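# Move mint tin from drawer to desk, close drawer

## Task

Lift the mint tin out of the drawer that stands open and set it down on the desk; afterwards push that drawer fully closed so that all its other contents stay in it. The cabinets must remain roughly where they were, the robot must not topple or finish leaning, and the result only counts if it holds without the robot supporting it.

## Robot and tools

Robot: TidyBot++, a wheeled base 0.54 m long, 0.50 m wide and 0.38 m tall on four driven casters. On top sits one seven-joint arm with a two-finger gripper. The shoulder is 0.12 m ahead of the base centre and 0.68 m off the floor. Cameras: base_camera (644x364 pinhole) and wrist_camera (644x476 fisheye, looking along the hand).

Frames. Base frame: origin on the floor below the base centre, x ahead, y to the left, z up. hand_pose is reported in it and marks the point halfway between the finger pads; the hand's z axis runs out along the fingers and the fingers move along its y axis. Odometry frame is the base frame as it was when the scene began; base_odometry counts wheel rotation only, so wheel slip looks like travel and drift of a few cm and degrees builds up. Heading is positive to the left, range -3.142 to 3.142. base_tilt is in degrees, positive when leaning forward or right.

execute_actions: argument "actions" is a list holding one action or none (none just reports state and images). An action may contain "base", "joints", "speeds". "base" holds exactly one relative offset from where the base last reported itself: translate_m (metres, forward +, -2 to 2), strafe_m (metres, left +, -2 to 2) or rotate_rad (radians, counter-clockwise seen from above +, -6.3 to 6.3). "joints" holds absolute targets keyed by name: joint_1_rad (any angle, arm about vertical, positive clockwise from above, opposite to rotate_rad), joint_2_rad shoulder -2.249 to 2.249, joint_3_rad any angle (upper-arm twist), joint_4_rad elbow -2.579 to 2.579, joint_5_rad any angle (forearm twist), joint_6_rad wrist -2.099 to 2.099, joint_7_rad any angle (hand twist; hand down, positive is counter-clockwise from above; at 1.57 fingers open left/right), gripper_pos 0 (open, ~85 mm gap) to 1 (closed, 96-120 N squeeze). Unbounded joints go the short way, so turn further in steps below half a revolution. Done tolerances: 0.039 rad for joints 1-4, 0.056 for 5-7, 0.03 for the gripper. "speeds" caps this action's top speed: translate_m and strafe_m 0.05-0.5 m/s, rotate_rad 0.1-1.57 rad/s (defaults are the maxima). Base moves needing more than 8.667 s are refused; no action exceeds 15 s. Unknown keys or out-of-range values reject the call with no motion. "cameras" picks images: list of base_camera, wrist_camera or all; omitted or null gives all, [] gives none. Motions in an action begin together. An omitted joint or base may keep pushing toward an earlier target without showing it.

Arm geometry with joint_1_rad=0, joint_3_rad=3.14, joint_5_rad=0 (near the start): arm in the vertical plane along base x. Segment tilt from vertical (forward +): upper arm (0.42 m) = j2, forearm (0.31 m) = j2-j4, hand (0.31 m to hand point) = j2-j4-j6. Forward reach from shoulder = sum of length*sin(tilt); height above shoulder = sum of length*cos(tilt). Joints move up to 1.39 rad/s (1.22 for 5-7). The arm begins folded, hand down, protruding up to 0.08 m ahead of the base with the elbow up to 1.15 m high. A downward hand reaches at most about 0.94 m above the floor, and only near the base. Closed fingertips stick out ~20 mm past the hand point.

wait: "seconds" 0 to 10; commands nothing and returns state and images. zoom_image: "camera" (base_camera or wrist_camera) and "region" [x0, y0, x1, y1] in pixels of that camera's latest full image, origin top-left, at most 504x504. finished_scene: "scene" number (1 or 2); ends the scene irreversibly and reports success, then gives the next task.

Reading results. base_status and joint_status give how each motion ended: "done"; "off_target" (stopped away from target, may still push); "contact_stop"/"time_out" (target dropped, holds in place). Base "done" only means the wheels turned enough; a blocked base may stop well short yet say done. "joint command not followed" with a "cause:" line means a self-collision check withheld arm targets (gripper still runs); "not_followed" joints may be retried each action. on_its_own lists uncommanded motion. motor_effort is percent of max, bracket shows peak. "ARM HIT" means the arm struck the base or itself. A gripper "done" at 1 means empty; "off_target" means something is held at that reading. A stop in one call cancels later motion calls in the same reply.

Practical advice. Friction leaves joints slightly off; to correct, send last command + (wanted - read) for each joint. hand_pose may be off 1-2 cm; trust the cameras. Holding a load makes the arm sag; never command a held joint to its current reading. Torque faults (joints 1-4 limit 104.5 N m, 5-7 limit 51.3) freeze the arm for 10 s; motor heat above 75 °C causes an over-temperature stop, so do not hold loads idly. Avoid driving while the arm is caught above ~0.8 m, hard horizontal pushes on a raised hand, dropping the tin, slamming the drawer, or shoving cabinets; back off to right a leaning robot. Things may occasionally be nudged by outside pushes. Usual order: approach and look, open gripper over the tin, descend, close, lift, place on desk, release, then push the drawer closed gently and retract before finishing.

Each tool is called after "Emit:" in YAML: its name, and indented under it one key for each argument.

## Session

Emit:
execute_actions:
  actions: []

Scene clock: 0.00 s.
base_odometry: x=+0.000 y=+0.000 heading=+0.000 (m, m, rad; odometry frame)
base_tilt: forward=+0.3 right=+0.0 (deg)
base_status: not commanded
joint_positions: joint_1_rad=+0.046 joint_2_rad=-0.344 joint_3_rad=+3.198 joint_4_rad=-2.542 joint_5_rad=-0.041 joint_6_rad=-0.902 joint_7_rad=+1.628 gripper_pos=+0.000
joint_status: not commanded
motor_effort: joint_1_rad=+0 joint_2_rad=-2 joint_3_rad=+0 joint_4_rad=+17 joint_5_rad=-2 joint_6_rad=+2 joint_7_rad=-1 (%)
hand_pose: x=+0.2459 y=+0.0007 z=+0.5829 quat_wxyz=(-0.024, +0.999, -0.033, +0.022) (m; base frame)
pictures: base_camera, wrist_camera
Images, in order (width x height): base_camera 644x364, wrist_camera 644x476.

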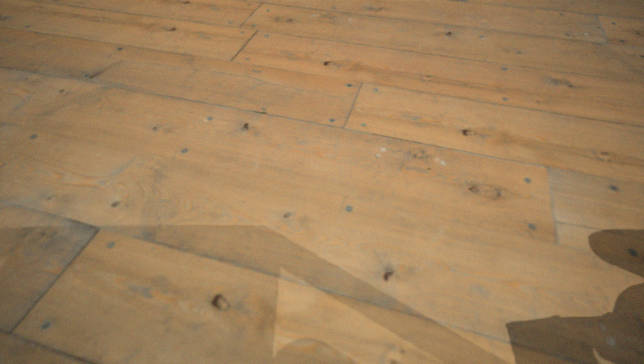

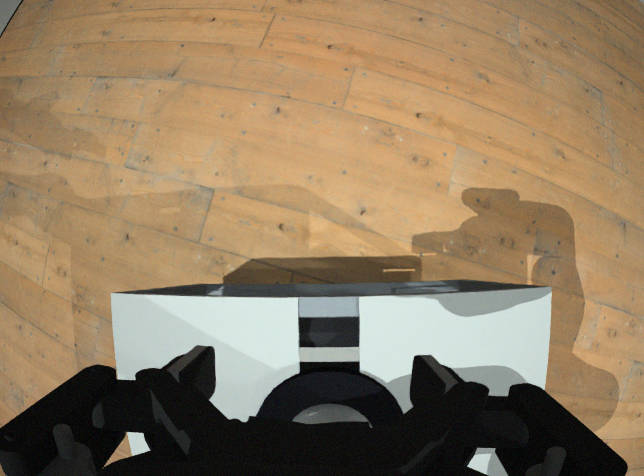

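Look around with the wrist camera pointed horizontally.

Emit:
execute_actions:
  actions:
    - {"joints":{"joint_6_rad":0.5}}

Emit:
execute_actions:
  actions:
    - {"base":{"rotate_rad":3.14}}

Scene clock: 1.77 s.
base_odometry: x=+0.000 y=+0.000 heading=+0.000 (m, m, rad; odometry frame)
base_tilt: forward=+0.3 right=+0.1 (deg)
base_status: not commanded
joint_positions: joint_1_rad=+0.046 joint_2_rad=-0.344 joint_3_rad=+3.198 joint_4_rad=-2.541 joint_5_rad=-0.041 joint_6_rad=+0.487 joint_7_rad=+1.628 gripper_pos=+0.000
joint_status: all done
motor_effort: joint_1_rad=+0(0) joint_2_rad=-6(6) joint_3_rad=+0(1) joint_4_rad=+19(18) joint_5_rad=+0(1) joint_6_rad=+9(9) joint_7_rad=+0(0) (%)
hand_pose: x=+0.5378 y=-0.0494 z=+0.8499 quat_wxyz=(+0.039, +0.754, -0.042, +0.654) (m; base frame)
pictures: base_camera, wrist_camera
Images, in order (width x height): base_camera 644x364, wrist_camera 644x476.

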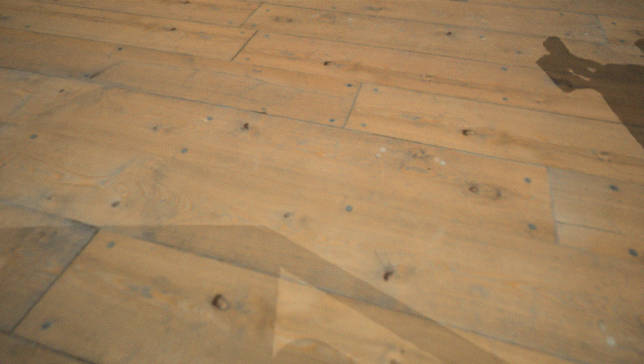

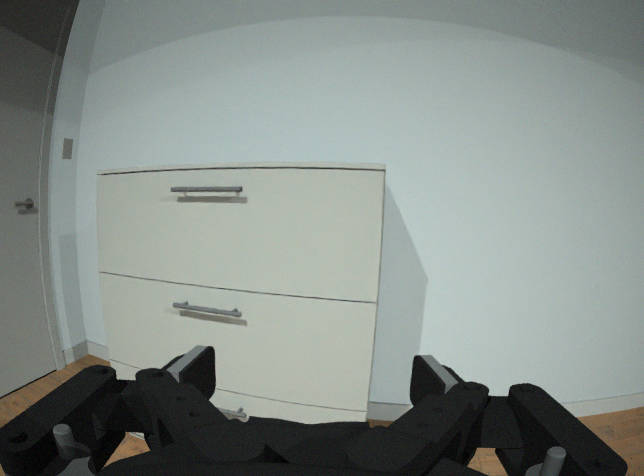

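Scene clock: 5.10 s.
base_odometry: x=+0.000 y=+0.000 heading=+3.139 (m, m, rad; odometry frame)
base_tilt: forward=+0.3 right=+0.1 (deg)
base_status: done
joint_positions: joint_1_rad=+0.046 joint_2_rad=-0.344 joint_3_rad=+3.198 joint_4_rad=-2.541 joint_5_rad=-0.041 joint_6_rad=+0.487 joint_7_rad=+1.628 gripper_pos=+0.000
joint_status: not commanded
motor_effort: joint_1_rad=+0(1) joint_2_rad=-6(7) joint_3_rad=+0(1) joint_4_rad=+19(18) joint_5_rad=+0(0) joint_6_rad=+9(9) joint_7_rad=-1(1) (%)
hand_pose: x=+0.5378 y=-0.0494 z=+0.8499 quat_wxyz=(+0.039, +0.754, -0.042, +0.654) (m; base frame)
pictures: base_camera, wrist_camera
Images, in order (width x height): base_camera 644x364, wrist_camera 644x476.

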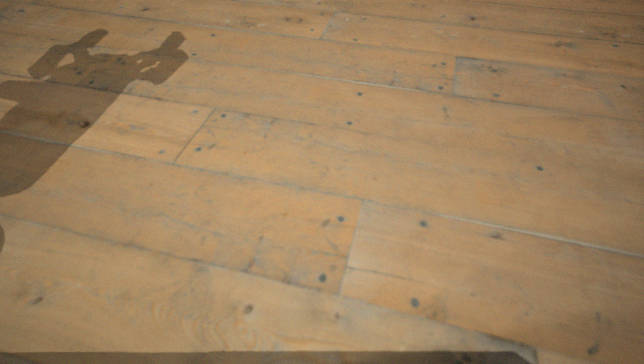

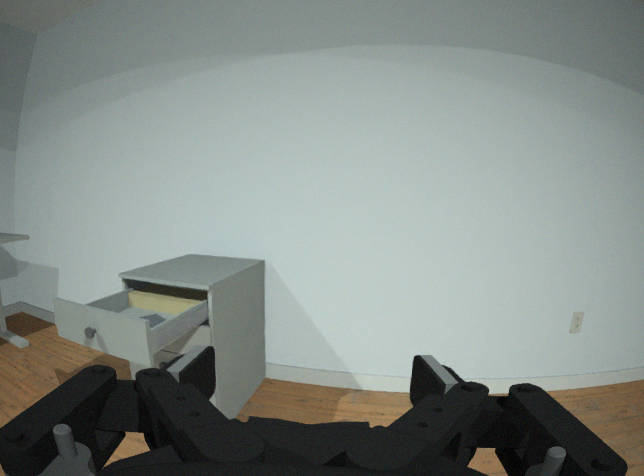

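Emit:
execute_actions:
  actions:
    - {"base":{"strafe_m":0.7}}
  cameras: ["wrist_camera"]

Scene clock: 7.97 s.
base_odometry: x=-0.001 y=-0.700 heading=+3.140 (m, m, rad; odometry frame)
base_tilt: forward=+0.2 right=+0.1 (deg)
base_status: done
joint_positions: joint_1_rad=+0.046 joint_2_rad=-0.344 joint_3_rad=+3.198 joint_4_rad=-2.541 joint_5_rad=-0.041 joint_6_rad=+0.487 joint_7_rad=+1.628 gripper_pos=+0.000
joint_status: not commanded
motor_effort: joint_1_rad=+0(1) joint_2_rad=-6(7) joint_3_rad=+1(2) joint_4_rad=+19(19) joint_5_rad=+0(0) joint_6_rad=+9(9) joint_7_rad=+0(1) (%)
hand_pose: x=+0.5378 y=-0.0495 z=+0.8499 quat_wxyz=(+0.039, +0.754, -0.042, +0.654) (m; base frame)
pictures: wrist_camera
Images, in order (width x height): wrist_camera 644x476.

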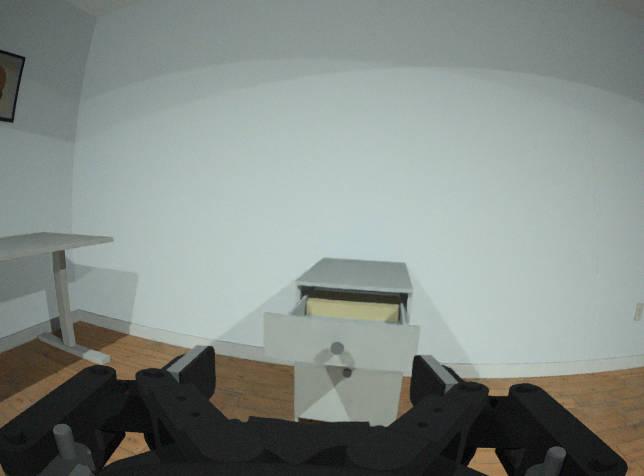

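Emit:
execute_actions:
  actions:
    - {"base":{"translate_m":0.6},"joints":{"joint_6_rad":0.0}}

Scene clock: 10.67 s.
base_odometry: x=-0.601 y=-0.699 heading=+3.140 (m, m, rad; odometry frame)
base_tilt: forward=+0.4 right=+0.1 (deg)
base_status: done
joint_positions: joint_1_rad=+0.046 joint_2_rad=-0.347 joint_3_rad=+3.198 joint_4_rad=-2.543 joint_5_rad=-0.041 joint_6_rad=+0.012 joint_7_rad=+1.628 gripper_pos=+0.000
joint_status: all done
motor_effort: joint_1_rad=+0(1) joint_2_rad=-5(7) joint_3_rad=-1(0) joint_4_rad=+18(21) joint_5_rad=+0(0) joint_6_rad=+7(9) joint_7_rad=+0(0) (%)
hand_pose: x=+0.4842 y=-0.0357 z=+0.7143 quat_wxyz=(+0.018, +0.887, -0.041, +0.460) (m; base frame)
pictures: base_camera, wrist_camera
Images, in order (width x height): base_camera 644x364, wrist_camera 644x476.

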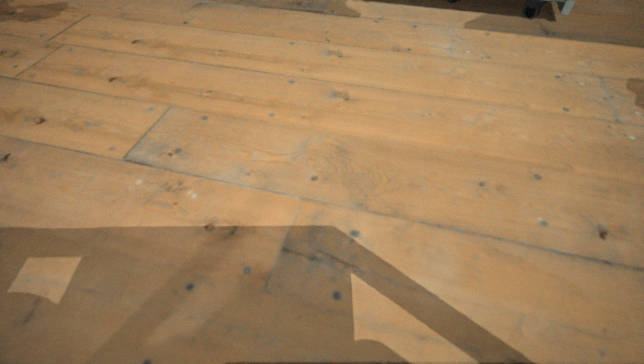

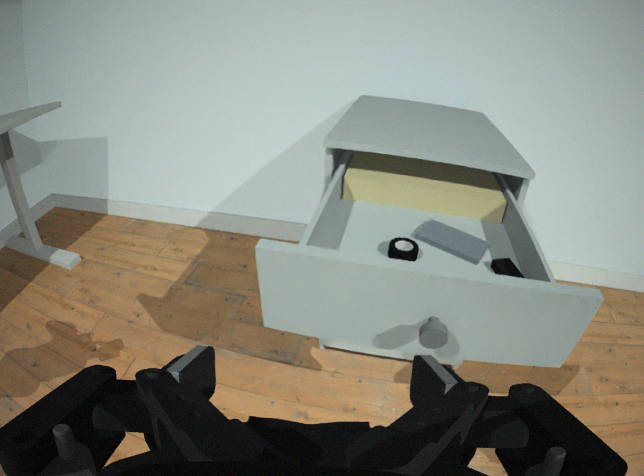

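Emit:
execute_actions:
  actions:
    - {"base":{"strafe_m":-0.17},"joints":{"joint_2_rad":0.41,"joint_4_rad":-1.17,"joint_6_rad":-1.56}}
  cameras: []

Emit:
execute_actions:
  actions:
    - {"base":{"translate_m":0.35}}

Scene clock: 13.80 s.
base_odometry: x=-0.601 y=-0.529 heading=+3.140 (m, m, rad; odometry frame)
base_tilt: forward=+0.3 right=+0.0 (deg)
base_status: done
joint_positions: joint_1_rad=+0.046 joint_2_rad=+0.401 joint_3_rad=+3.199 joint_4_rad=-1.185 joint_5_rad=-0.041 joint_6_rad=-1.527 joint_7_rad=+1.628 gripper_pos=+0.000
joint_status: all done
motor_effort: joint_1_rad=+1(2) joint_2_rad=-33(33) joint_3_rad=+0(2) joint_4_rad=+17(18) joint_5_rad=+0(0) joint_6_rad=+1(7) joint_7_rad=+0(1) (%)
hand_pose: x=+0.6061 y=-0.0324 z=+0.7533 quat_wxyz=(-0.008, +1.000, -0.021, +0.015) (m; base frame)
pictures: none
No camera images: the call's "cameras" was empty. Leave "cameras" out to get every camera's image.

Scene clock: 15.83 s.
base_odometry: x=-0.951 y=-0.529 heading=+3.140 (m, m, rad; odometry frame)
base_tilt: forward=+0.4 right=+0.0 (deg)
base_status: done
joint_positions: joint_1_rad=+0.046 joint_2_rad=+0.412 joint_3_rad=+3.199 joint_4_rad=-1.182 joint_5_rad=-0.041 joint_6_rad=-1.530 joint_7_rad=+1.628 gripper_pos=+0.000
joint_status: not commanded
motor_effort: joint_1_rad=+0(1) joint_2_rad=-33(36) joint_3_rad=+0(0) joint_4_rad=+17(18) joint_5_rad=+1(2) joint_6_rad=+1(2) joint_7_rad=-1(0) (%)
hand_pose: x=+0.6069 y=-0.0324 z=+0.7489 quat_wxyz=(-0.008, +1.000, -0.021, +0.010) (m; base frame)
pictures: base_camera, wrist_camera
Images, in order (width x height): base_camera 644x364, wrist_camera 644x476.

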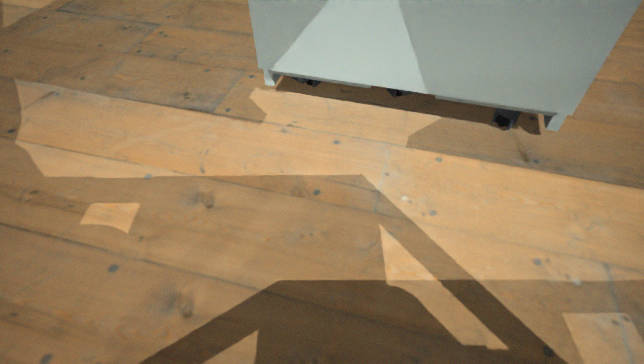

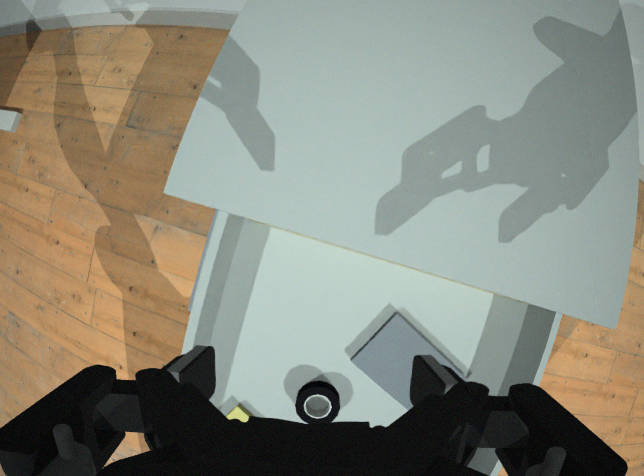

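Emit:
execute_actions:
  actions:
    - {"base":{"translate_m":-0.15}}
  cameras: ["wrist_camera"]

Scene clock: 17.40 s.
base_odometry: x=-0.801 y=-0.529 heading=+3.140 (m, m, rad; odometry frame)
base_tilt: forward=+0.4 right=+0.1 (deg)
base_status: done
joint_positions: joint_1_rad=+0.046 joint_2_rad=+0.407 joint_3_rad=+3.199 joint_4_rad=-1.181 joint_5_rad=-0.041 joint_6_rad=-1.531 joint_7_rad=+1.628 gripper_pos=+0.000
joint_status: not commanded
motor_effort: joint_1_rad=+0(2) joint_2_rad=-33(37) joint_3_rad=+0(1) joint_4_rad=+17(18) joint_5_rad=-1(2) joint_6_rad=+1(2) joint_7_rad=+0(1) (%)
hand_pose: x=+0.6064 y=-0.0325 z=+0.7516 quat_wxyz=(-0.008, +1.000, -0.021, +0.012) (m; base frame)
pictures: wrist_camera
Images, in order (width x height): wrist_camera 644x476.

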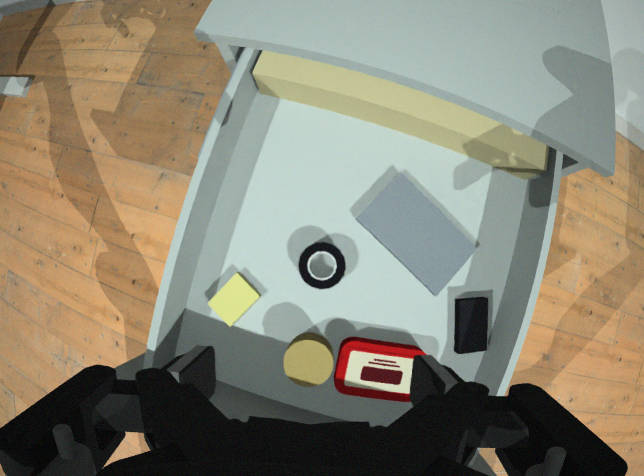

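Emit:
execute_actions:
  actions:
    - {"base":{"translate_m":-0.15}}
  cameras: []

Emit:
execute_actions:
  actions:
    - {"base":{"strafe_m":-0.06}}
  cameras: ["wrist_camera"]

Scene clock: 19.07 s.
base_odometry: x=-0.651 y=-0.529 heading=+3.140 (m, m, rad; odometry frame)
base_tilt: forward=+0.3 right=+0.0 (deg)
base_status: done
joint_positions: joint_1_rad=+0.046 joint_2_rad=+0.405 joint_3_rad=+3.199 joint_4_rad=-1.181 joint_5_rad=-0.041 joint_6_rad=-1.532 joint_7_rad=+1.628 gripper_pos=+0.000
joint_status: not commanded
motor_effort: joint_1_rad=+0(1) joint_2_rad=-33(35) joint_3_rad=+0(1) joint_4_rad=+16(17) joint_5_rad=-1(2) joint_6_rad=+1(2) joint_7_rad=-1(1) (%)
hand_pose: x=+0.6062 y=-0.0325 z=+0.7523 quat_wxyz=(-0.008, +1.000, -0.021, +0.013) (m; base frame)
pictures: none
No camera images: the call's "cameras" was empty. Leave "cameras" out to get every camera's image.

Scene clock: 20.10 s.
base_odometry: x=-0.650 y=-0.468 heading=+3.140 (m, m, rad; odometry frame)
base_tilt: forward=+0.4 right=+0.0 (deg)
base_status: done
joint_positions: joint_1_rad=+0.050 joint_2_rad=+0.405 joint_3_rad=+3.199 joint_4_rad=-1.181 joint_5_rad=-0.041 joint_6_rad=-1.532 joint_7_rad=+1.628 gripper_pos=+0.000
joint_status: not commanded
motor_effort: joint_1_rad=+0(4) joint_2_rad=-33(34) joint_3_rad=-1(2) joint_4_rad=+16(17) joint_5_rad=-1(1) joint_6_rad=+1(2) joint_7_rad=+0(1) (%)
hand_pose: x=+0.6061 y=-0.0348 z=+0.7524 quat_wxyz=(-0.008, +1.000, -0.023, +0.013) (m; base frame)
pictures: wrist_camera
Images, in order (width x height): wrist_camera 644x476.

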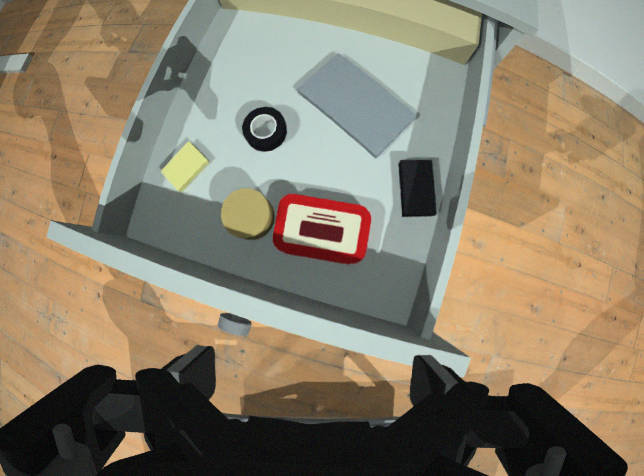

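Emit:
execute_actions:
  actions:
    - {"joints":{"joint_2_rad":0.754,"joint_4_rad":-1.633,"joint_6_rad":-0.76,"joint_7_rad":3.10}}
  cameras: ["wrist_camera"]

Scene clock: 22.27 s.
base_odometry: x=-0.651 y=-0.469 heading=+3.140 (m, m, rad; odometry frame)
base_tilt: forward=+0.3 right=+0.1 (deg)
base_status: not commanded
joint_positions: joint_1_rad=+0.037 joint_2_rad=+0.511 joint_3_rad=+3.189 joint_4_rad=-1.467 joint_5_rad=-0.050 joint_6_rad=-0.710 joint_7_rad=+3.069 gripper_pos=+0.000
joint_status: joint_2_rad off_target (ended at +0.511, target +0.754); joint_4_rad off_target (ended at -1.467, target -1.633); the others done
motor_effort: joint_1_rad=+1(4) joint_2_rad=+8(37) joint_3_rad=+0(3) joint_4_rad=-11(17) joint_5_rad=+0(5) joint_6_rad=-8(8) joint_7_rad=+0(0) (%)
hand_pose: x=+0.7496 y=-0.0389 z=+0.6446 quat_wxyz=(+0.154, +0.747, +0.626, +0.165) (m; base frame)
pictures: wrist_camera
Images, in order (width x height): wrist_camera 644x476.

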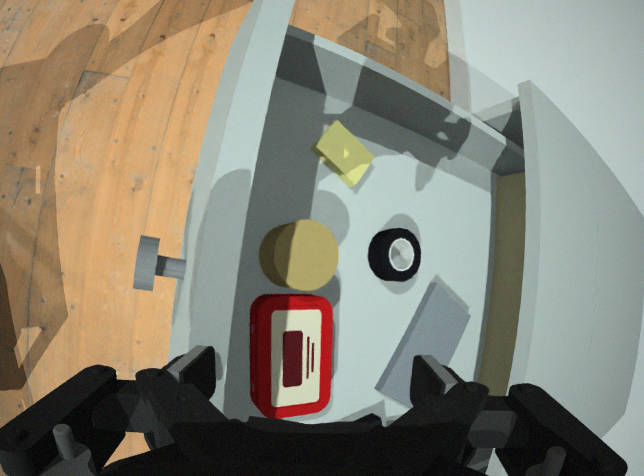

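Emit:
execute_actions:
  actions:
    - {"joints":{"joint_2_rad":0.41,"joint_4_rad":-1.17,"joint_6_rad":-1.56}}
  cameras: []

Emit:
execute_actions:
  actions:
    - {"joints":{"joint_2_rad":0.58,"joint_4_rad":-1.4,"joint_6_rad":-1.25}}
  cameras: []

Emit:
execute_actions:
  actions:
    - {"joints":{"joint_2_rad":0.754,"joint_4_rad":-1.633,"joint_6_rad":-0.9}}
  cameras: []

Emit:
execute_actions:
  actions:
    - {"joints":{"joint_6_rad":-0.76}}
  cameras: ["wrist_camera"]

Scene clock: 24.57 s.
base_odometry: x=-0.651 y=-0.469 heading=+3.140 (m, m, rad; odometry frame)
base_tilt: forward=+0.3 right=+0.0 (deg)
base_status: not commanded
joint_positions: joint_1_rad=+0.040 joint_2_rad=+0.406 joint_3_rad=+3.193 joint_4_rad=-1.177 joint_5_rad=-0.050 joint_6_rad=-1.529 joint_7_rad=+3.069 gripper_pos=+0.000
joint_status: all done
motor_effort: joint_1_rad=+0(4) joint_2_rad=-33(43) joint_3_rad=+0(4) joint_4_rad=+16(18) joint_5_rad=-1(2) joint_6_rad=+1(9) joint_7_rad=-1(0) (%)
hand_pose: x=+0.6089 y=-0.0245 z=+0.7537 quat_wxyz=(+0.000, +0.761, +0.648, +0.021) (m; base frame)
pictures: none
No camera images: the call's "cameras" was empty. Leave "cameras" out to get every camera's image.

Scene clock: 26.10 s.
base_odometry: x=-0.651 y=-0.469 heading=+3.140 (m, m, rad; odometry frame)
base_tilt: forward=+0.4 right=+0.1 (deg)
base_status: not commanded
joint_positions: joint_1_rad=+0.040 joint_2_rad=+0.584 joint_3_rad=+3.193 joint_4_rad=-1.394 joint_5_rad=-0.050 joint_6_rad=-1.282 joint_7_rad=+3.069 gripper_pos=+0.000
joint_status: all done
motor_effort: joint_1_rad=+0(0) joint_2_rad=-37(42) joint_3_rad=+0(0) joint_4_rad=+15(16) joint_5_rad=-1(1) joint_6_rad=+0(1) joint_7_rad=-1(1) (%)
hand_pose: x=+0.6031 y=-0.0264 z=+0.5991 quat_wxyz=(-0.048, +0.765, +0.642, -0.034) (m; base frame)
pictures: none
No camera images: the call's "cameras" was empty. Leave "cameras" out to get every camera's image.

Scene clock: 27.40 s.
base_odometry: x=-0.651 y=-0.469 heading=+3.140 (m, m, rad; odometry frame)
base_tilt: forward=+0.3 right=+0.0 (deg)
base_status: not commanded
joint_positions: joint_1_rad=+0.047 joint_2_rad=+0.576 joint_3_rad=+3.199 joint_4_rad=-1.528 joint_5_rad=-0.050 joint_6_rad=-0.911 joint_7_rad=+3.069 gripper_pos=+0.000
joint_status: joint_2_rad off_target (ended at +0.576, target +0.754); joint_4_rad off_target (ended at -1.528, target -1.633); the others done
motor_effort: joint_1_rad=-2(2) joint_2_rad=-4(37) joint_3_rad=-3(2) joint_4_rad=-1(15) joint_5_rad=-4(2) joint_6_rad=-1(6) joint_7_rad=-1(0) (%)
hand_pose: x=+0.6577 y=-0.0411 z=+0.5662 quat_wxyz=(+0.042, +0.770, +0.634, +0.048) (m; base frame)
pictures: none
No camera images: the call's "cameras" was empty. Leave "cameras" out to get every camera's image.

Scene clock: 28.13 s.
base_odometry: x=-0.651 y=-0.469 heading=+3.140 (m, m, rad; odometry frame)
base_tilt: forward=+0.3 right=-0.1 (deg)
base_status: not commanded
joint_positions: joint_1_rad=+0.052 joint_2_rad=+0.586 joint_3_rad=+3.204 joint_4_rad=-1.541 joint_5_rad=-0.048 joint_6_rad=-0.749 joint_7_rad=+3.069 gripper_pos=+0.000
joint_status: all done
motor_effort: joint_1_rad=-3(3) joint_2_rad=-6(9) joint_3_rad=-4(4) joint_4_rad=-2(3) joint_5_rad=-3(2) joint_6_rad=-4(3) joint_7_rad=+0(1) (%)
hand_pose: x=+0.6987 y=-0.0529 z=+0.5660 quat_wxyz=(+0.095, +0.768, +0.627, +0.094) (m; base frame)
pictures: wrist_camera
Images, in order (width x height): wrist_camera 644x476.

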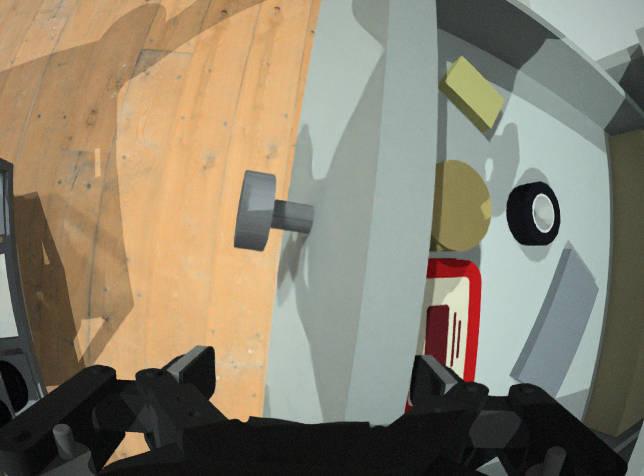

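Emit:
execute_actions:
  actions:
    - {"joints":{"joint_2_rad":0.41,"joint_4_rad":-1.17,"joint_6_rad":-1.56}}
  cameras: ["wrist_camera"]

Scene clock: 30.23 s.
base_odometry: x=-0.651 y=-0.469 heading=+3.140 (m, m, rad; odometry frame)
base_tilt: forward=+0.3 right=+0.2 (deg)
base_status: not commanded
joint_positions: joint_1_rad=+0.051 joint_2_rad=+0.406 joint_3_rad=+3.203 joint_4_rad=-1.177 joint_5_rad=-0.048 joint_6_rad=-1.530 joint_7_rad=+3.069 gripper_pos=+0.000
joint_status: all done
motor_effort: joint_1_rad=+0(4) joint_2_rad=-33(45) joint_3_rad=-1(3) joint_4_rad=+16(17) joint_5_rad=-1(3) joint_6_rad=+1(5) joint_7_rad=-1(0) (%)
hand_pose: x=+0.6080 y=-0.0344 z=+0.7533 quat_wxyz=(+0.002, +0.768, +0.641, +0.019) (m; base frame)
pictures: wrist_camera
Images, in order (width x height): wrist_camera 644x476.

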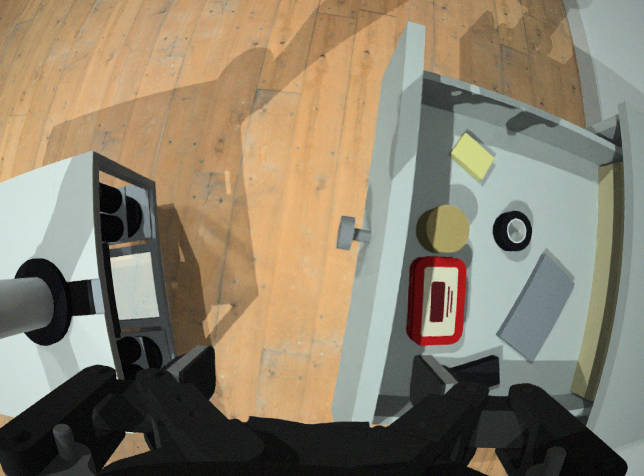

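Emit:
execute_actions:
  actions:
    - {"base":{"translate_m":0.13}}
  cameras: []

Emit:
execute_actions:
  actions:
    - {"base":{"strafe_m":-0.055},"joints":{"joint_2_rad":0.58,"joint_4_rad":-1.4,"joint_6_rad":-1.16}}
  cameras: ["wrist_camera"]

Scene clock: 31.77 s.
base_odometry: x=-0.781 y=-0.468 heading=+3.140 (m, m, rad; odometry frame)
base_tilt: forward=+0.3 right=-0.1 (deg)
base_status: done
joint_positions: joint_1_rad=+0.051 joint_2_rad=+0.413 joint_3_rad=+3.203 joint_4_rad=-1.177 joint_5_rad=-0.048 joint_6_rad=-1.532 joint_7_rad=+3.069 gripper_pos=+0.000
joint_status: not commanded
motor_effort: joint_1_rad=+1(1) joint_2_rad=-34(36) joint_3_rad=-1(0) joint_4_rad=+16(18) joint_5_rad=+0(1) joint_6_rad=+1(2) joint_7_rad=+0(0) (%)
hand_pose: x=+0.6082 y=-0.0344 z=+0.7497 quat_wxyz=(-0.001, +0.768, +0.641, +0.015) (m; base frame)
pictures: none
No camera images: the call's "cameras" was empty. Leave "cameras" out to get every camera's image.

Scene clock: 33.30 s.
base_odometry: x=-0.781 y=-0.413 heading=+3.140 (m, m, rad; odometry frame)
base_tilt: forward=+0.4 right=+0.1 (deg)
base_status: done
joint_positions: joint_1_rad=+0.051 joint_2_rad=+0.584 joint_3_rad=+3.202 joint_4_rad=-1.394 joint_5_rad=-0.048 joint_6_rad=-1.191 joint_7_rad=+3.069 gripper_pos=+0.000
joint_status: all done
motor_effort: joint_1_rad=+0(3) joint_2_rad=-37(41) joint_3_rad=+0(1) joint_4_rad=+16(17) joint_5_rad=+0(1) joint_6_rad=+1(2) joint_7_rad=+0(1) (%)
hand_pose: x=+0.6303 y=-0.0398 z=+0.5970 quat_wxyz=(-0.013, +0.772, +0.636, -0.006) (m; base frame)
pictures: wrist_camera
Images, in order (width x height): wrist_camera 644x476.

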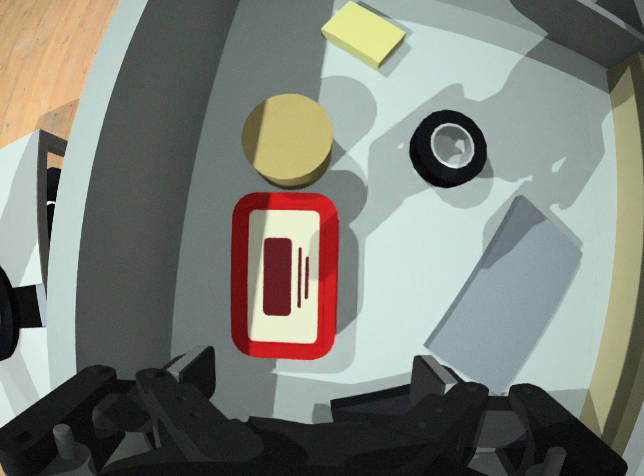

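Emit:
execute_actions:
  actions:
    - {"base":{"translate_m":-0.02},"joints":{"joint_2_rad":0.738,"joint_4_rad":-1.579,"joint_6_rad":-0.83}}
  cameras: ["wrist_camera"]

Scene clock: 34.80 s.
base_odometry: x=-0.761 y=-0.413 heading=+3.140 (m, m, rad; odometry frame)
base_tilt: forward=+0.3 right=+0.0 (deg)
base_status: done
joint_positions: joint_1_rad=+0.051 joint_2_rad=+0.648 joint_3_rad=+3.203 joint_4_rad=-1.535 joint_5_rad=-0.047 joint_6_rad=-0.885 joint_7_rad=+3.069 gripper_pos=+0.000
joint_status: joint_2_rad off_target (ended at +0.648, target +0.738); joint_4_rad off_target (ended at -1.535, target -1.579); the others done
motor_effort: joint_1_rad=-2(3) joint_2_rad=-21(40) joint_3_rad=-3(3) joint_4_rad=+8(16) joint_5_rad=-3(2) joint_6_rad=+4(13) joint_7_rad=-1(1) (%)
hand_pose: x=+0.6520 y=-0.0466 z=+0.5261 quat_wxyz=(+0.027, +0.773, +0.633, +0.026) (m; base frame)
pictures: wrist_camera
Images, in order (width x height): wrist_camera 644x476.

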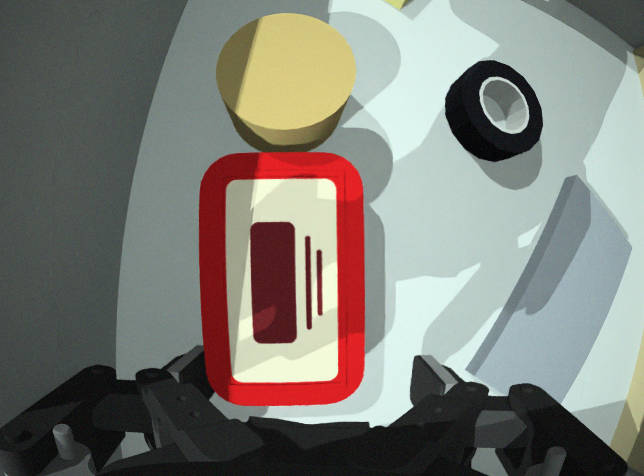

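Emit:
execute_actions:
  actions:
    - {"joints":{"joint_2_rad":0.66,"joint_4_rad":-1.53,"gripper_pos":1}}
  cameras: []

Emit:
execute_actions:
  actions:
    - {"joints":{"joint_2_rad":0.41,"joint_4_rad":-1.17,"joint_6_rad":-1.56}}

Scene clock: 36.10 s.
base_odometry: x=-0.761 y=-0.413 heading=+3.140 (m, m, rad; odometry frame)
base_tilt: forward=+0.3 right=+0.1 (deg)
base_status: not commanded
joint_positions: joint_1_rad=+0.052 joint_2_rad=+0.634 joint_3_rad=+3.204 joint_4_rad=-1.529 joint_5_rad=-0.043 joint_6_rad=-0.872 joint_7_rad=+3.069 gripper_pos=+0.383
joint_status: gripper_pos off_target (ended at +0.383, target +1.000); the others done
motor_effort: joint_1_rad=-1(4) joint_2_rad=-34(36) joint_3_rad=-1(3) joint_4_rad=+15(15) joint_5_rad=-2(3) joint_6_rad=+3(8) joint_7_rad=-1(1) (%)
hand_pose: x=+0.6607 y=-0.0491 z=+0.5356 quat_wxyz=(+0.039, +0.772, +0.633, +0.037) (m; base frame)
pictures: none
No camera images: the call's "cameras" was empty. Leave "cameras" out to get every camera's image.

Scene clock: 37.83 s.
base_odometry: x=-0.761 y=-0.413 heading=+3.140 (m, m, rad; odometry frame)
base_tilt: forward=+0.4 right=+0.1 (deg)
base_status: not commanded
joint_positions: joint_1_rad=+0.052 joint_2_rad=+0.410 joint_3_rad=+3.204 joint_4_rad=-1.181 joint_5_rad=-0.043 joint_6_rad=-1.532 joint_7_rad=+3.069 gripper_pos=+0.383
joint_status: all done
motor_effort: joint_1_rad=+0(1) joint_2_rad=-34(45) joint_3_rad=-1(1) joint_4_rad=+17(17) joint_5_rad=-1(2) joint_6_rad=+1(3) joint_7_rad=+0(1) (%)
hand_pose: x=+0.6064 y=-0.0367 z=+0.7500 quat_wxyz=(+0.001, +0.768, +0.640, +0.013) (m; base frame)
pictures: base_camera, wrist_camera
Images, in order (width x height): base_camera 644x364, wrist_camera 644x476.

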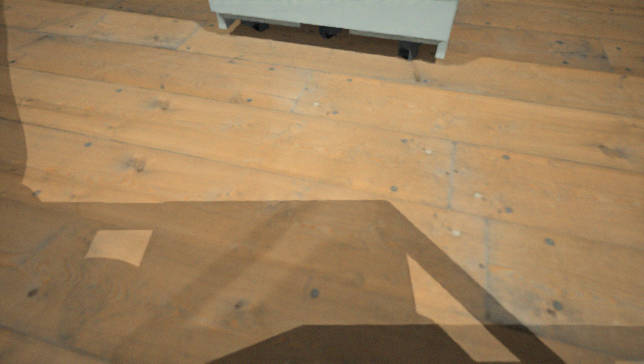

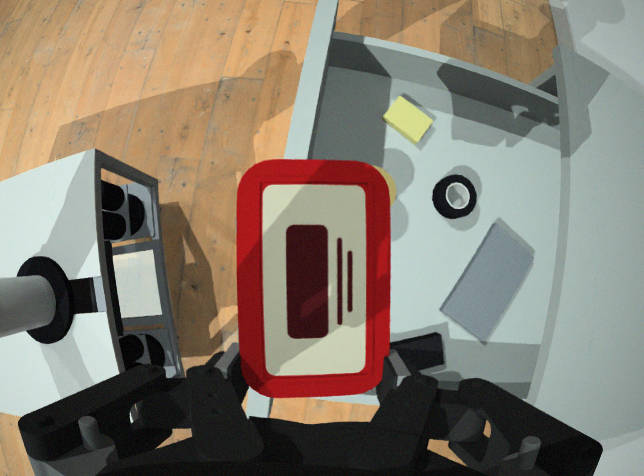

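Emit:
execute_actions:
  actions:
    - {"base":{"rotate_rad":1.57},"joints":{"joint_2_rad":-0.344,"joint_4_rad":-2.54,"joint_6_rad":0.5}}

Scene clock: 41.00 s.
base_odometry: x=-0.761 y=-0.413 heading=-1.574 (m, m, rad; odometry frame)
base_tilt: forward=+0.4 right=+0.0 (deg)
base_status: done
joint_positions: joint_1_rad=+0.036 joint_2_rad=-0.332 joint_3_rad=+3.190 joint_4_rad=-2.530 joint_5_rad=-0.043 joint_6_rad=+0.463 joint_7_rad=+3.069 gripper_pos=+0.383
joint_status: all done
motor_effort: joint_1_rad=+1(4) joint_2_rad=-7(36) joint_3_rad=+0(4) joint_4_rad=+19(20) joint_5_rad=+0(2) joint_6_rad=+9(10) joint_7_rad=-1(1) (%)
hand_pose: x=+0.5419 y=-0.0418 z=+0.8439 quat_wxyz=(+0.451, +0.596, +0.477, +0.463) (m; base frame)
pictures: base_camera, wrist_camera
Images, in order (width x height): base_camera 644x364, wrist_camera 644x476.

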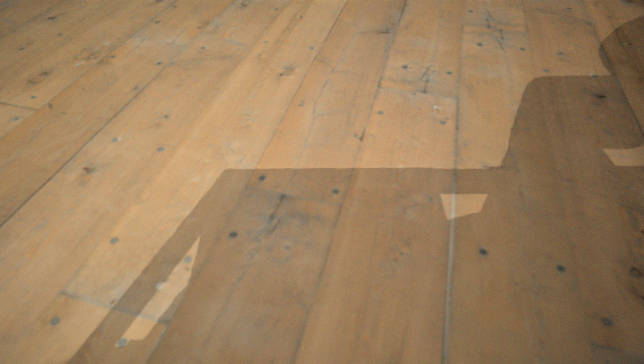

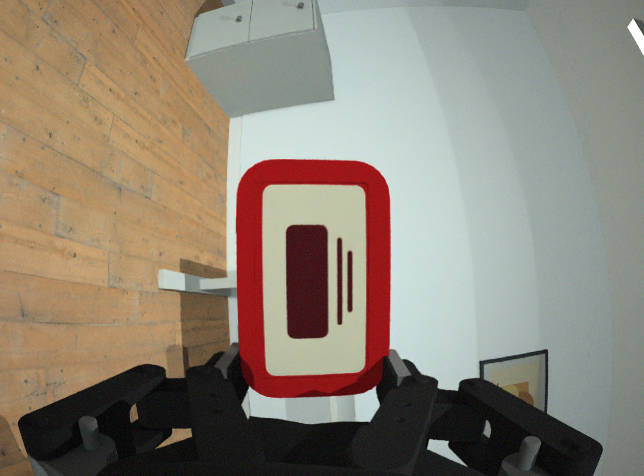

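Emit:
execute_actions:
  actions:
    - {"base":{"translate_m":0.7},"joints":{"joint_7_rad":1.63}}

Scene clock: 43.90 s.
base_odometry: x=-0.763 y=-1.113 heading=-1.574 (m, m, rad; odometry frame)
base_tilt: forward=+0.3 right=+0.0 (deg)
base_status: done
joint_positions: joint_1_rad=+0.036 joint_2_rad=-0.337 joint_3_rad=+3.190 joint_4_rad=-2.532 joint_5_rad=-0.043 joint_6_rad=+0.463 joint_7_rad=+1.646 gripper_pos=+0.383
joint_status: all done
motor_effort: joint_1_rad=+1(0) joint_2_rad=-7(10) joint_3_rad=-1(1) joint_4_rad=+19(21) joint_5_rad=+0(0) joint_6_rad=+10(10) joint_7_rad=+0(0) (%)
hand_pose: x=+0.5408 y=-0.0418 z=+0.8447 quat_wxyz=(+0.040, +0.762, -0.028, +0.646) (m; base frame)
pictures: base_camera, wrist_camera
Images, in order (width x height): base_camera 644x364, wrist_camera 644x476.

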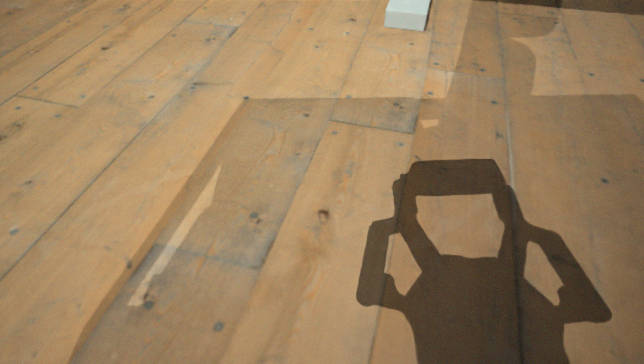

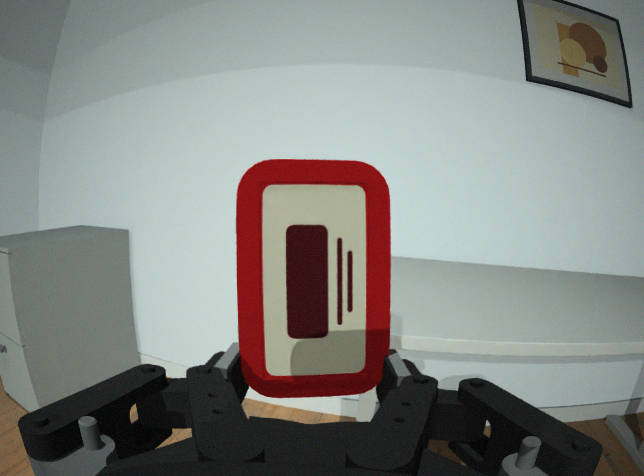

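Emit:
execute_actions:
  actions:
    - {"base":{"strafe_m":-0.2},"joints":{"joint_2_rad":0.097,"joint_4_rad":-1.105,"joint_6_rad":-1.94}}
  cameras: ["wrist_camera"]

Scene clock: 47.03 s.
base_odometry: x=-0.963 y=-1.113 heading=-1.573 (m, m, rad; odometry frame)
base_tilt: forward=+0.3 right=+0.1 (deg)
base_status: done
joint_positions: joint_1_rad=+0.038 joint_2_rad=+0.086 joint_3_rad=+3.196 joint_4_rad=-1.122 joint_5_rad=-0.043 joint_6_rad=-1.910 joint_7_rad=+1.646 gripper_pos=+0.383
joint_status: all done
motor_effort: joint_1_rad=+0(1) joint_2_rad=-20(21) joint_3_rad=+0(2) joint_4_rad=+16(21) joint_5_rad=-1(1) joint_6_rad=+1(10) joint_7_rad=+0(1) (%)
hand_pose: x=+0.4568 y=-0.0162 z=+0.9015 quat_wxyz=(-0.017, +1.000, -0.001, +0.013) (m; base frame)
pictures: wrist_camera
Images, in order (width x height): wrist_camera 644x476.

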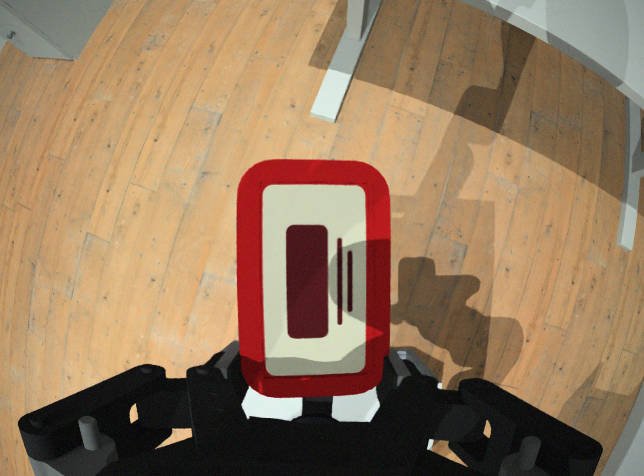

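Emit:
execute_actions:
  actions:
    - {"base":{"strafe_m":-0.4}}
  cameras: []

Emit:
execute_actions:
  actions:
    - {"base":{"translate_m":0.55}}
  cameras: ["wrist_camera"]

Scene clock: 49.43 s.
base_odometry: x=-1.363 y=-1.112 heading=-1.573 (m, m, rad; odometry frame)
base_tilt: forward=+0.3 right=+0.0 (deg)
base_status: done
joint_positions: joint_1_rad=+0.044 joint_2_rad=+0.087 joint_3_rad=+3.198 joint_4_rad=-1.122 joint_5_rad=-0.043 joint_6_rad=-1.910 joint_7_rad=+1.646 gripper_pos=+0.383
joint_status: not commanded
motor_effort: joint_1_rad=+0(2) joint_2_rad=-20(21) joint_3_rad=+0(2) joint_4_rad=+16(17) joint_5_rad=-2(2) joint_6_rad=+1(1) joint_7_rad=+0(0) (%)
hand_pose: x=+0.4569 y=-0.0189 z=+0.9010 quat_wxyz=(-0.017, +1.000, -0.005, +0.012) (m; base frame)
pictures: none
No camera images: the call's "cameras" was empty. Leave "cameras" out to get every camera's image.

Scene clock: 51.87 s.
base_odometry: x=-1.364 y=-1.662 heading=-1.573 (m, m, rad; odometry frame)
base_tilt: forward=+0.3 right=+0.1 (deg)
base_status: done
joint_positions: joint_1_rad=+0.044 joint_2_rad=+0.104 joint_3_rad=+3.198 joint_4_rad=-1.121 joint_5_rad=-0.043 joint_6_rad=-1.912 joint_7_rad=+1.646 gripper_pos=+0.383
joint_status: not commanded
motor_effort: joint_1_rad=+0(0) joint_2_rad=-20(24) joint_3_rad=-1(0) joint_4_rad=+16(17) joint_5_rad=+0(1) joint_6_rad=+1(2) joint_7_rad=+0(1) (%)
hand_pose: x=+0.4602 y=-0.0190 z=+0.8957 quat_wxyz=(-0.017, +1.000, -0.005, +0.004) (m; base frame)
pictures: wrist_camera
Images, in order (width x height): wrist_camera 644x476.

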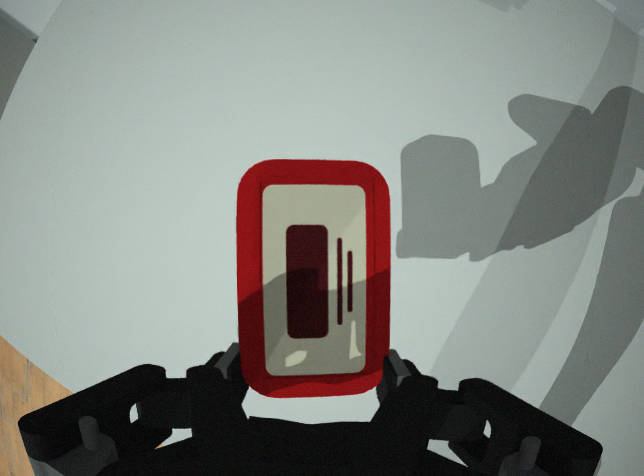

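Emit:
execute_actions:
  actions:
    - {"joints":{"joint_2_rad":0.072,"joint_4_rad":-1.463,"joint_6_rad":-1.606}}
  cameras: ["wrist_camera"]

Scene clock: 55.83 s.
base_odometry: x=-1.364 y=-1.662 heading=-1.573 (m, m, rad; odometry frame)
base_tilt: forward=+0.4 right=+0.0 (deg)
base_status: not commanded
joint_positions: joint_1_rad=+0.044 joint_2_rad=+0.089 joint_3_rad=+3.198 joint_4_rad=-1.453 joint_5_rad=-0.043 joint_6_rad=-1.640 joint_7_rad=+1.646 gripper_pos=+0.383
joint_status: all done
motor_effort: joint_1_rad=+1(0) joint_2_rad=-21(22) joint_3_rad=+0(0) joint_4_rad=+18(18) joint_5_rad=-1(0) joint_6_rad=+1(1) joint_7_rad=+0(1) (%)
hand_pose: x=+0.4587 y=-0.0188 z=+0.7992 quat_wxyz=(-0.021, +1.000, -0.011, -0.018) (m; base frame)
pictures: wrist_camera
Images, in order (width x height): wrist_camera 644x476.

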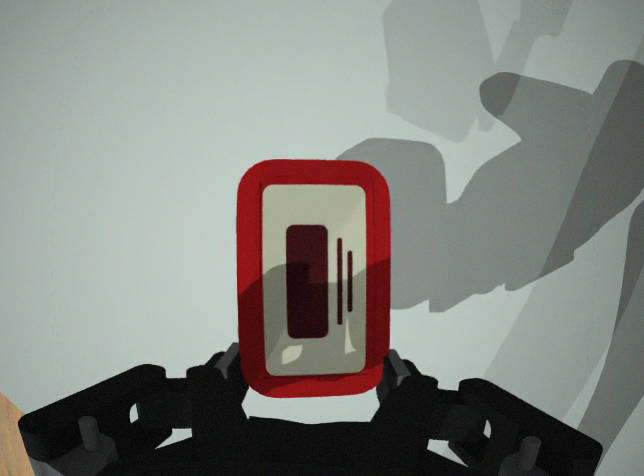

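Shadow nearly touching; lower a bit more, then release.

Emit:
execute_actions:
  actions:
    - {"joints":{"joint_2_rad":0.075,"joint_4_rad":-1.56,"joint_6_rad":-1.51}}
  cameras: []

Emit:
execute_actions:
  actions:
    - {"joints":{"gripper_pos":0}}
  cameras: []

Emit:
execute_actions:
  actions:
    - {"joints":{"joint_2_rad":0.097,"joint_4_rad":-1.105,"joint_6_rad":-1.94}}
  cameras: ["wrist_camera"]

Scene clock: 57.03 s.
base_odometry: x=-1.364 y=-1.662 heading=-1.573 (m, m, rad; odometry frame)
base_tilt: forward=+0.3 right=+0.0 (deg)
base_status: not commanded
joint_positions: joint_1_rad=+0.044 joint_2_rad=+0.086 joint_3_rad=+3.198 joint_4_rad=-1.552 joint_5_rad=-0.043 joint_6_rad=-1.544 joint_7_rad=+1.646 gripper_pos=+0.383
joint_status: all done
motor_effort: joint_1_rad=+1(0) joint_2_rad=-21(22) joint_3_rad=+0(1) joint_4_rad=+17(19) joint_5_rad=+0(1) joint_6_rad=+1(0) joint_7_rad=+0(0) (%)
hand_pose: x=+0.4567 y=-0.0187 z=+0.7690 quat_wxyz=(-0.021, +1.000, -0.013, -0.019) (m; base frame)
pictures: none
No camera images: the call's "cameras" was empty. Leave "cameras" out to get every camera's image.

Scene clock: 58.13 s.
base_odometry: x=-1.364 y=-1.662 heading=-1.573 (m, m, rad; odometry frame)
base_tilt: forward=+0.3 right=+0.1 (deg)
base_status: not commanded
joint_positions: joint_1_rad=+0.044 joint_2_rad=+0.086 joint_3_rad=+3.198 joint_4_rad=-1.552 joint_5_rad=-0.043 joint_6_rad=-1.544 joint_7_rad=+1.646 gripper_pos=+0.000
joint_status: all done
motor_effort: joint_1_rad=+0(0) joint_2_rad=-20(21) joint_3_rad=+0(0) joint_4_rad=+17(18) joint_5_rad=-1(1) joint_6_rad=+1(1) joint_7_rad=-1(1) (%)
hand_pose: x=+0.4567 y=-0.0187 z=+0.7691 quat_wxyz=(-0.021, +1.000, -0.013, -0.018) (m; base frame)
pictures: none
No camera images: the call's "cameras" was empty. Leave "cameras" out to get every camera's image.

Scene clock: 59.77 s.
base_odometry: x=-1.364 y=-1.662 heading=-1.573 (m, m, rad; odometry frame)
base_tilt: forward=+0.3 right=+0.0 (deg)
base_status: not commanded
joint_positions: joint_1_rad=+0.044 joint_2_rad=+0.086 joint_3_rad=+3.198 joint_4_rad=-1.119 joint_5_rad=-0.043 joint_6_rad=-1.907 joint_7_rad=+1.646 gripper_pos=+0.000
joint_status: all done
motor_effort: joint_1_rad=+0(0) joint_2_rad=-19(20) joint_3_rad=+0(0) joint_4_rad=+16(18) joint_5_rad=-1(0) joint_6_rad=+2(1) joint_7_rad=-1(0) (%)
hand_pose: x=+0.4582 y=-0.0190 z=+0.9025 quat_wxyz=(-0.016, +1.000, -0.005, +0.016) (m; base frame)
pictures: wrist_camera
Images, in order (width x height): wrist_camera 644x476.

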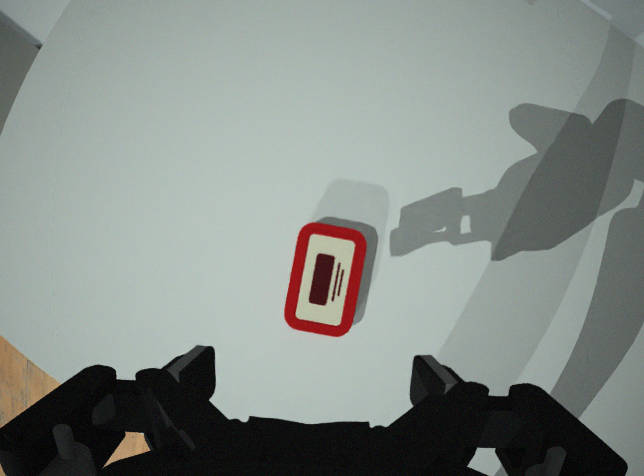

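Emit:
execute_actions:
  actions:
    - {"base":{"translate_m":-0.98},"joints":{"gripper_pos":1}}
  cameras: []

Emit:
execute_actions:
  actions:
    - {"base":{"strafe_m":0.94}}
  cameras: []

Emit:
execute_actions:
  actions:
    - {"base":{"rotate_rad":-1.84},"joints":{"joint_2_rad":1.285,"joint_4_rad":-2.128,"joint_6_rad":1.84}}

Scene clock: 66.50 s.
base_odometry: x=-1.362 y=-0.692 heading=-1.575 (m, m, rad; odometry frame)
base_tilt: forward=+0.3 right=+0.1 (deg)
base_status: translate_m time_out (by the wheels' count: -0.970 of -0.980)
joint_positions: joint_1_rad=+0.045 joint_2_rad=+0.094 joint_3_rad=+3.198 joint_4_rad=-1.117 joint_5_rad=-0.043 joint_6_rad=-1.914 joint_7_rad=+1.646 gripper_pos=+0.999
joint_status: all done
motor_effort: joint_1_rad=+1(5) joint_2_rad=-20(32) joint_3_rad=+1(4) joint_4_rad=+16(17) joint_5_rad=-1(3) joint_6_rad=+1(3) joint_7_rad=+0(0) (%)
hand_pose: x=+0.4583 y=-0.0193 z=+0.9003 quat_wxyz=(-0.017, +1.000, -0.005, +0.010) (m; base frame)
pictures: none
No camera images: the call's "cameras" was empty. Leave "cameras" out to get every camera's image.

not run: a stop came earlier in this reply.

not run: a stop came earlier in this reply.

Emit:
execute_actions:
  actions: []

Scene clock: 82.63 s.
base_odometry: x=-1.362 y=-0.692 heading=-1.575 (m, m, rad; odometry frame)
base_tilt: forward=+0.3 right=+0.0 (deg)
base_status: translate_m time_out (by the wheels' count: -0.970 of -0.980)
joint_positions: joint_1_rad=+0.045 joint_2_rad=+0.094 joint_3_rad=+3.198 joint_4_rad=-1.117 joint_5_rad=-0.043 joint_6_rad=-1.914 joint_7_rad=+1.646 gripper_pos=+0.999
joint_status: all done
motor_effort: joint_1_rad=+0(5) joint_2_rad=-20(32) joint_3_rad=+0(4) joint_4_rad=+15(17) joint_5_rad=+0(3) joint_6_rad=+1(3) joint_7_rad=-1(0) (%)
hand_pose: x=+0.4583 y=-0.0193 z=+0.9003 quat_wxyz=(-0.017, +1.000, -0.005, +0.010) (m; base frame)
pictures: base_camera, wrist_camera
Images, in order (width x height): base_camera 644x364, wrist_camera 644x476.

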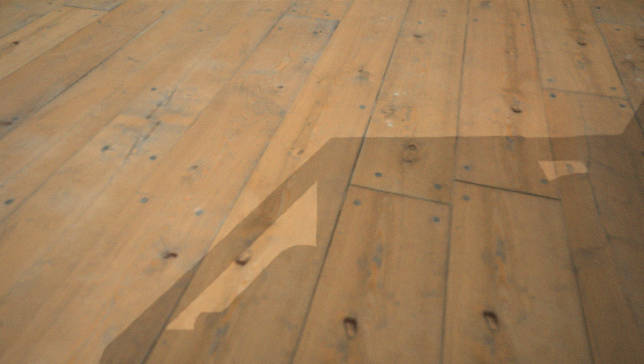

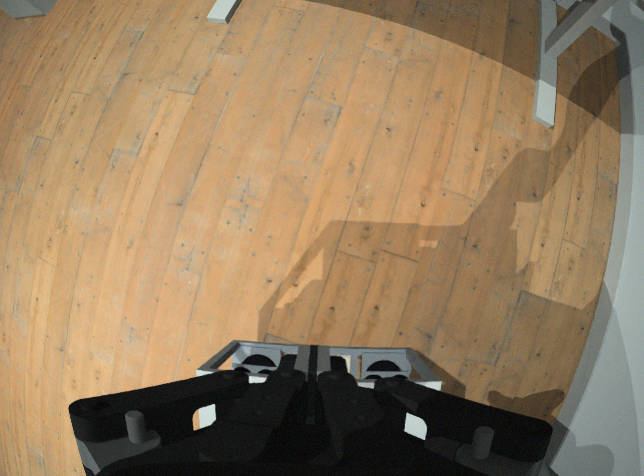

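Emit:
execute_actions:
  actions:
    - {"base":{"strafe_m":0.94}}
  cameras: []

Emit:
execute_actions:
  actions:
    - {"base":{"rotate_rad":-1.84},"joints":{"joint_2_rad":1.285,"joint_4_rad":-2.128,"joint_6_rad":1.84}}

Scene clock: 86.10 s.
base_odometry: x=-0.422 y=-0.696 heading=-1.575 (m, m, rad; odometry frame)
base_tilt: forward=+0.4 right=+0.0 (deg)
base_status: done
joint_positions: joint_1_rad=+0.045 joint_2_rad=+0.095 joint_3_rad=+3.198 joint_4_rad=-1.117 joint_5_rad=-0.043 joint_6_rad=-1.914 joint_7_rad=+1.646 gripper_pos=+0.999
joint_status: not commanded
motor_effort: joint_1_rad=+1(2) joint_2_rad=-20(22) joint_3_rad=+1(2) joint_4_rad=+15(16) joint_5_rad=-1(3) joint_6_rad=+1(1) joint_7_rad=-1(0) (%)
hand_pose: x=+0.4584 y=-0.0194 z=+0.9001 quat_wxyz=(-0.017, +1.000, -0.006, +0.010) (m; base frame)
pictures: none
No camera images: the call's "cameras" was empty. Leave "cameras" out to get every camera's image.

Scene clock: 89.90 s.
base_odometry: x=-0.422 y=-0.696 heading=+2.868 (m, m, rad; odometry frame)
base_tilt: forward=+0.3 right=+0.0 (deg)
base_status: done
joint_positions: joint_1_rad=+0.049 joint_2_rad=+1.282 joint_3_rad=+3.202 joint_4_rad=-2.115 joint_5_rad=-0.043 joint_6_rad=+1.811 joint_7_rad=+1.646 gripper_pos=+0.999
joint_status: all done
motor_effort: joint_1_rad=+0(5) joint_2_rad=-39(44) joint_3_rad=+0(3) joint_4_rad=+2(18) joint_5_rad=+0(1) joint_6_rad=+9(9) joint_7_rad=-1(0) (%)
hand_pose: x=+0.7514 y=-0.0645 z=+0.4935 quat_wxyz=(+0.089, +0.711, +0.013, +0.697) (m; base frame)
pictures: base_camera, wrist_camera
Images, in order (width x height): base_camera 644x364, wrist_camera 644x476.

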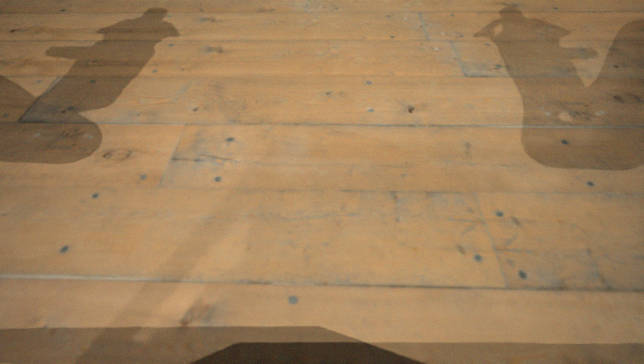

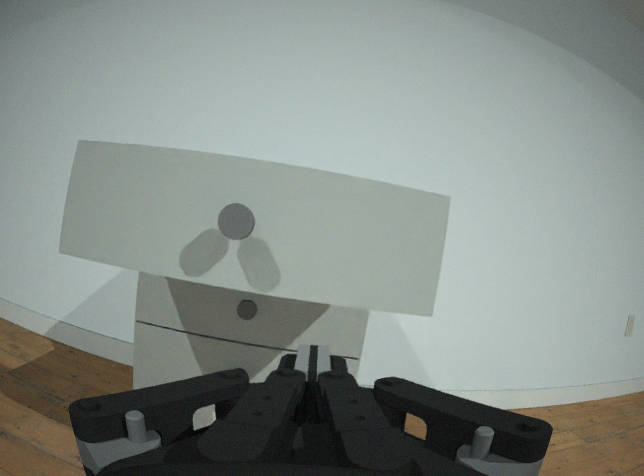

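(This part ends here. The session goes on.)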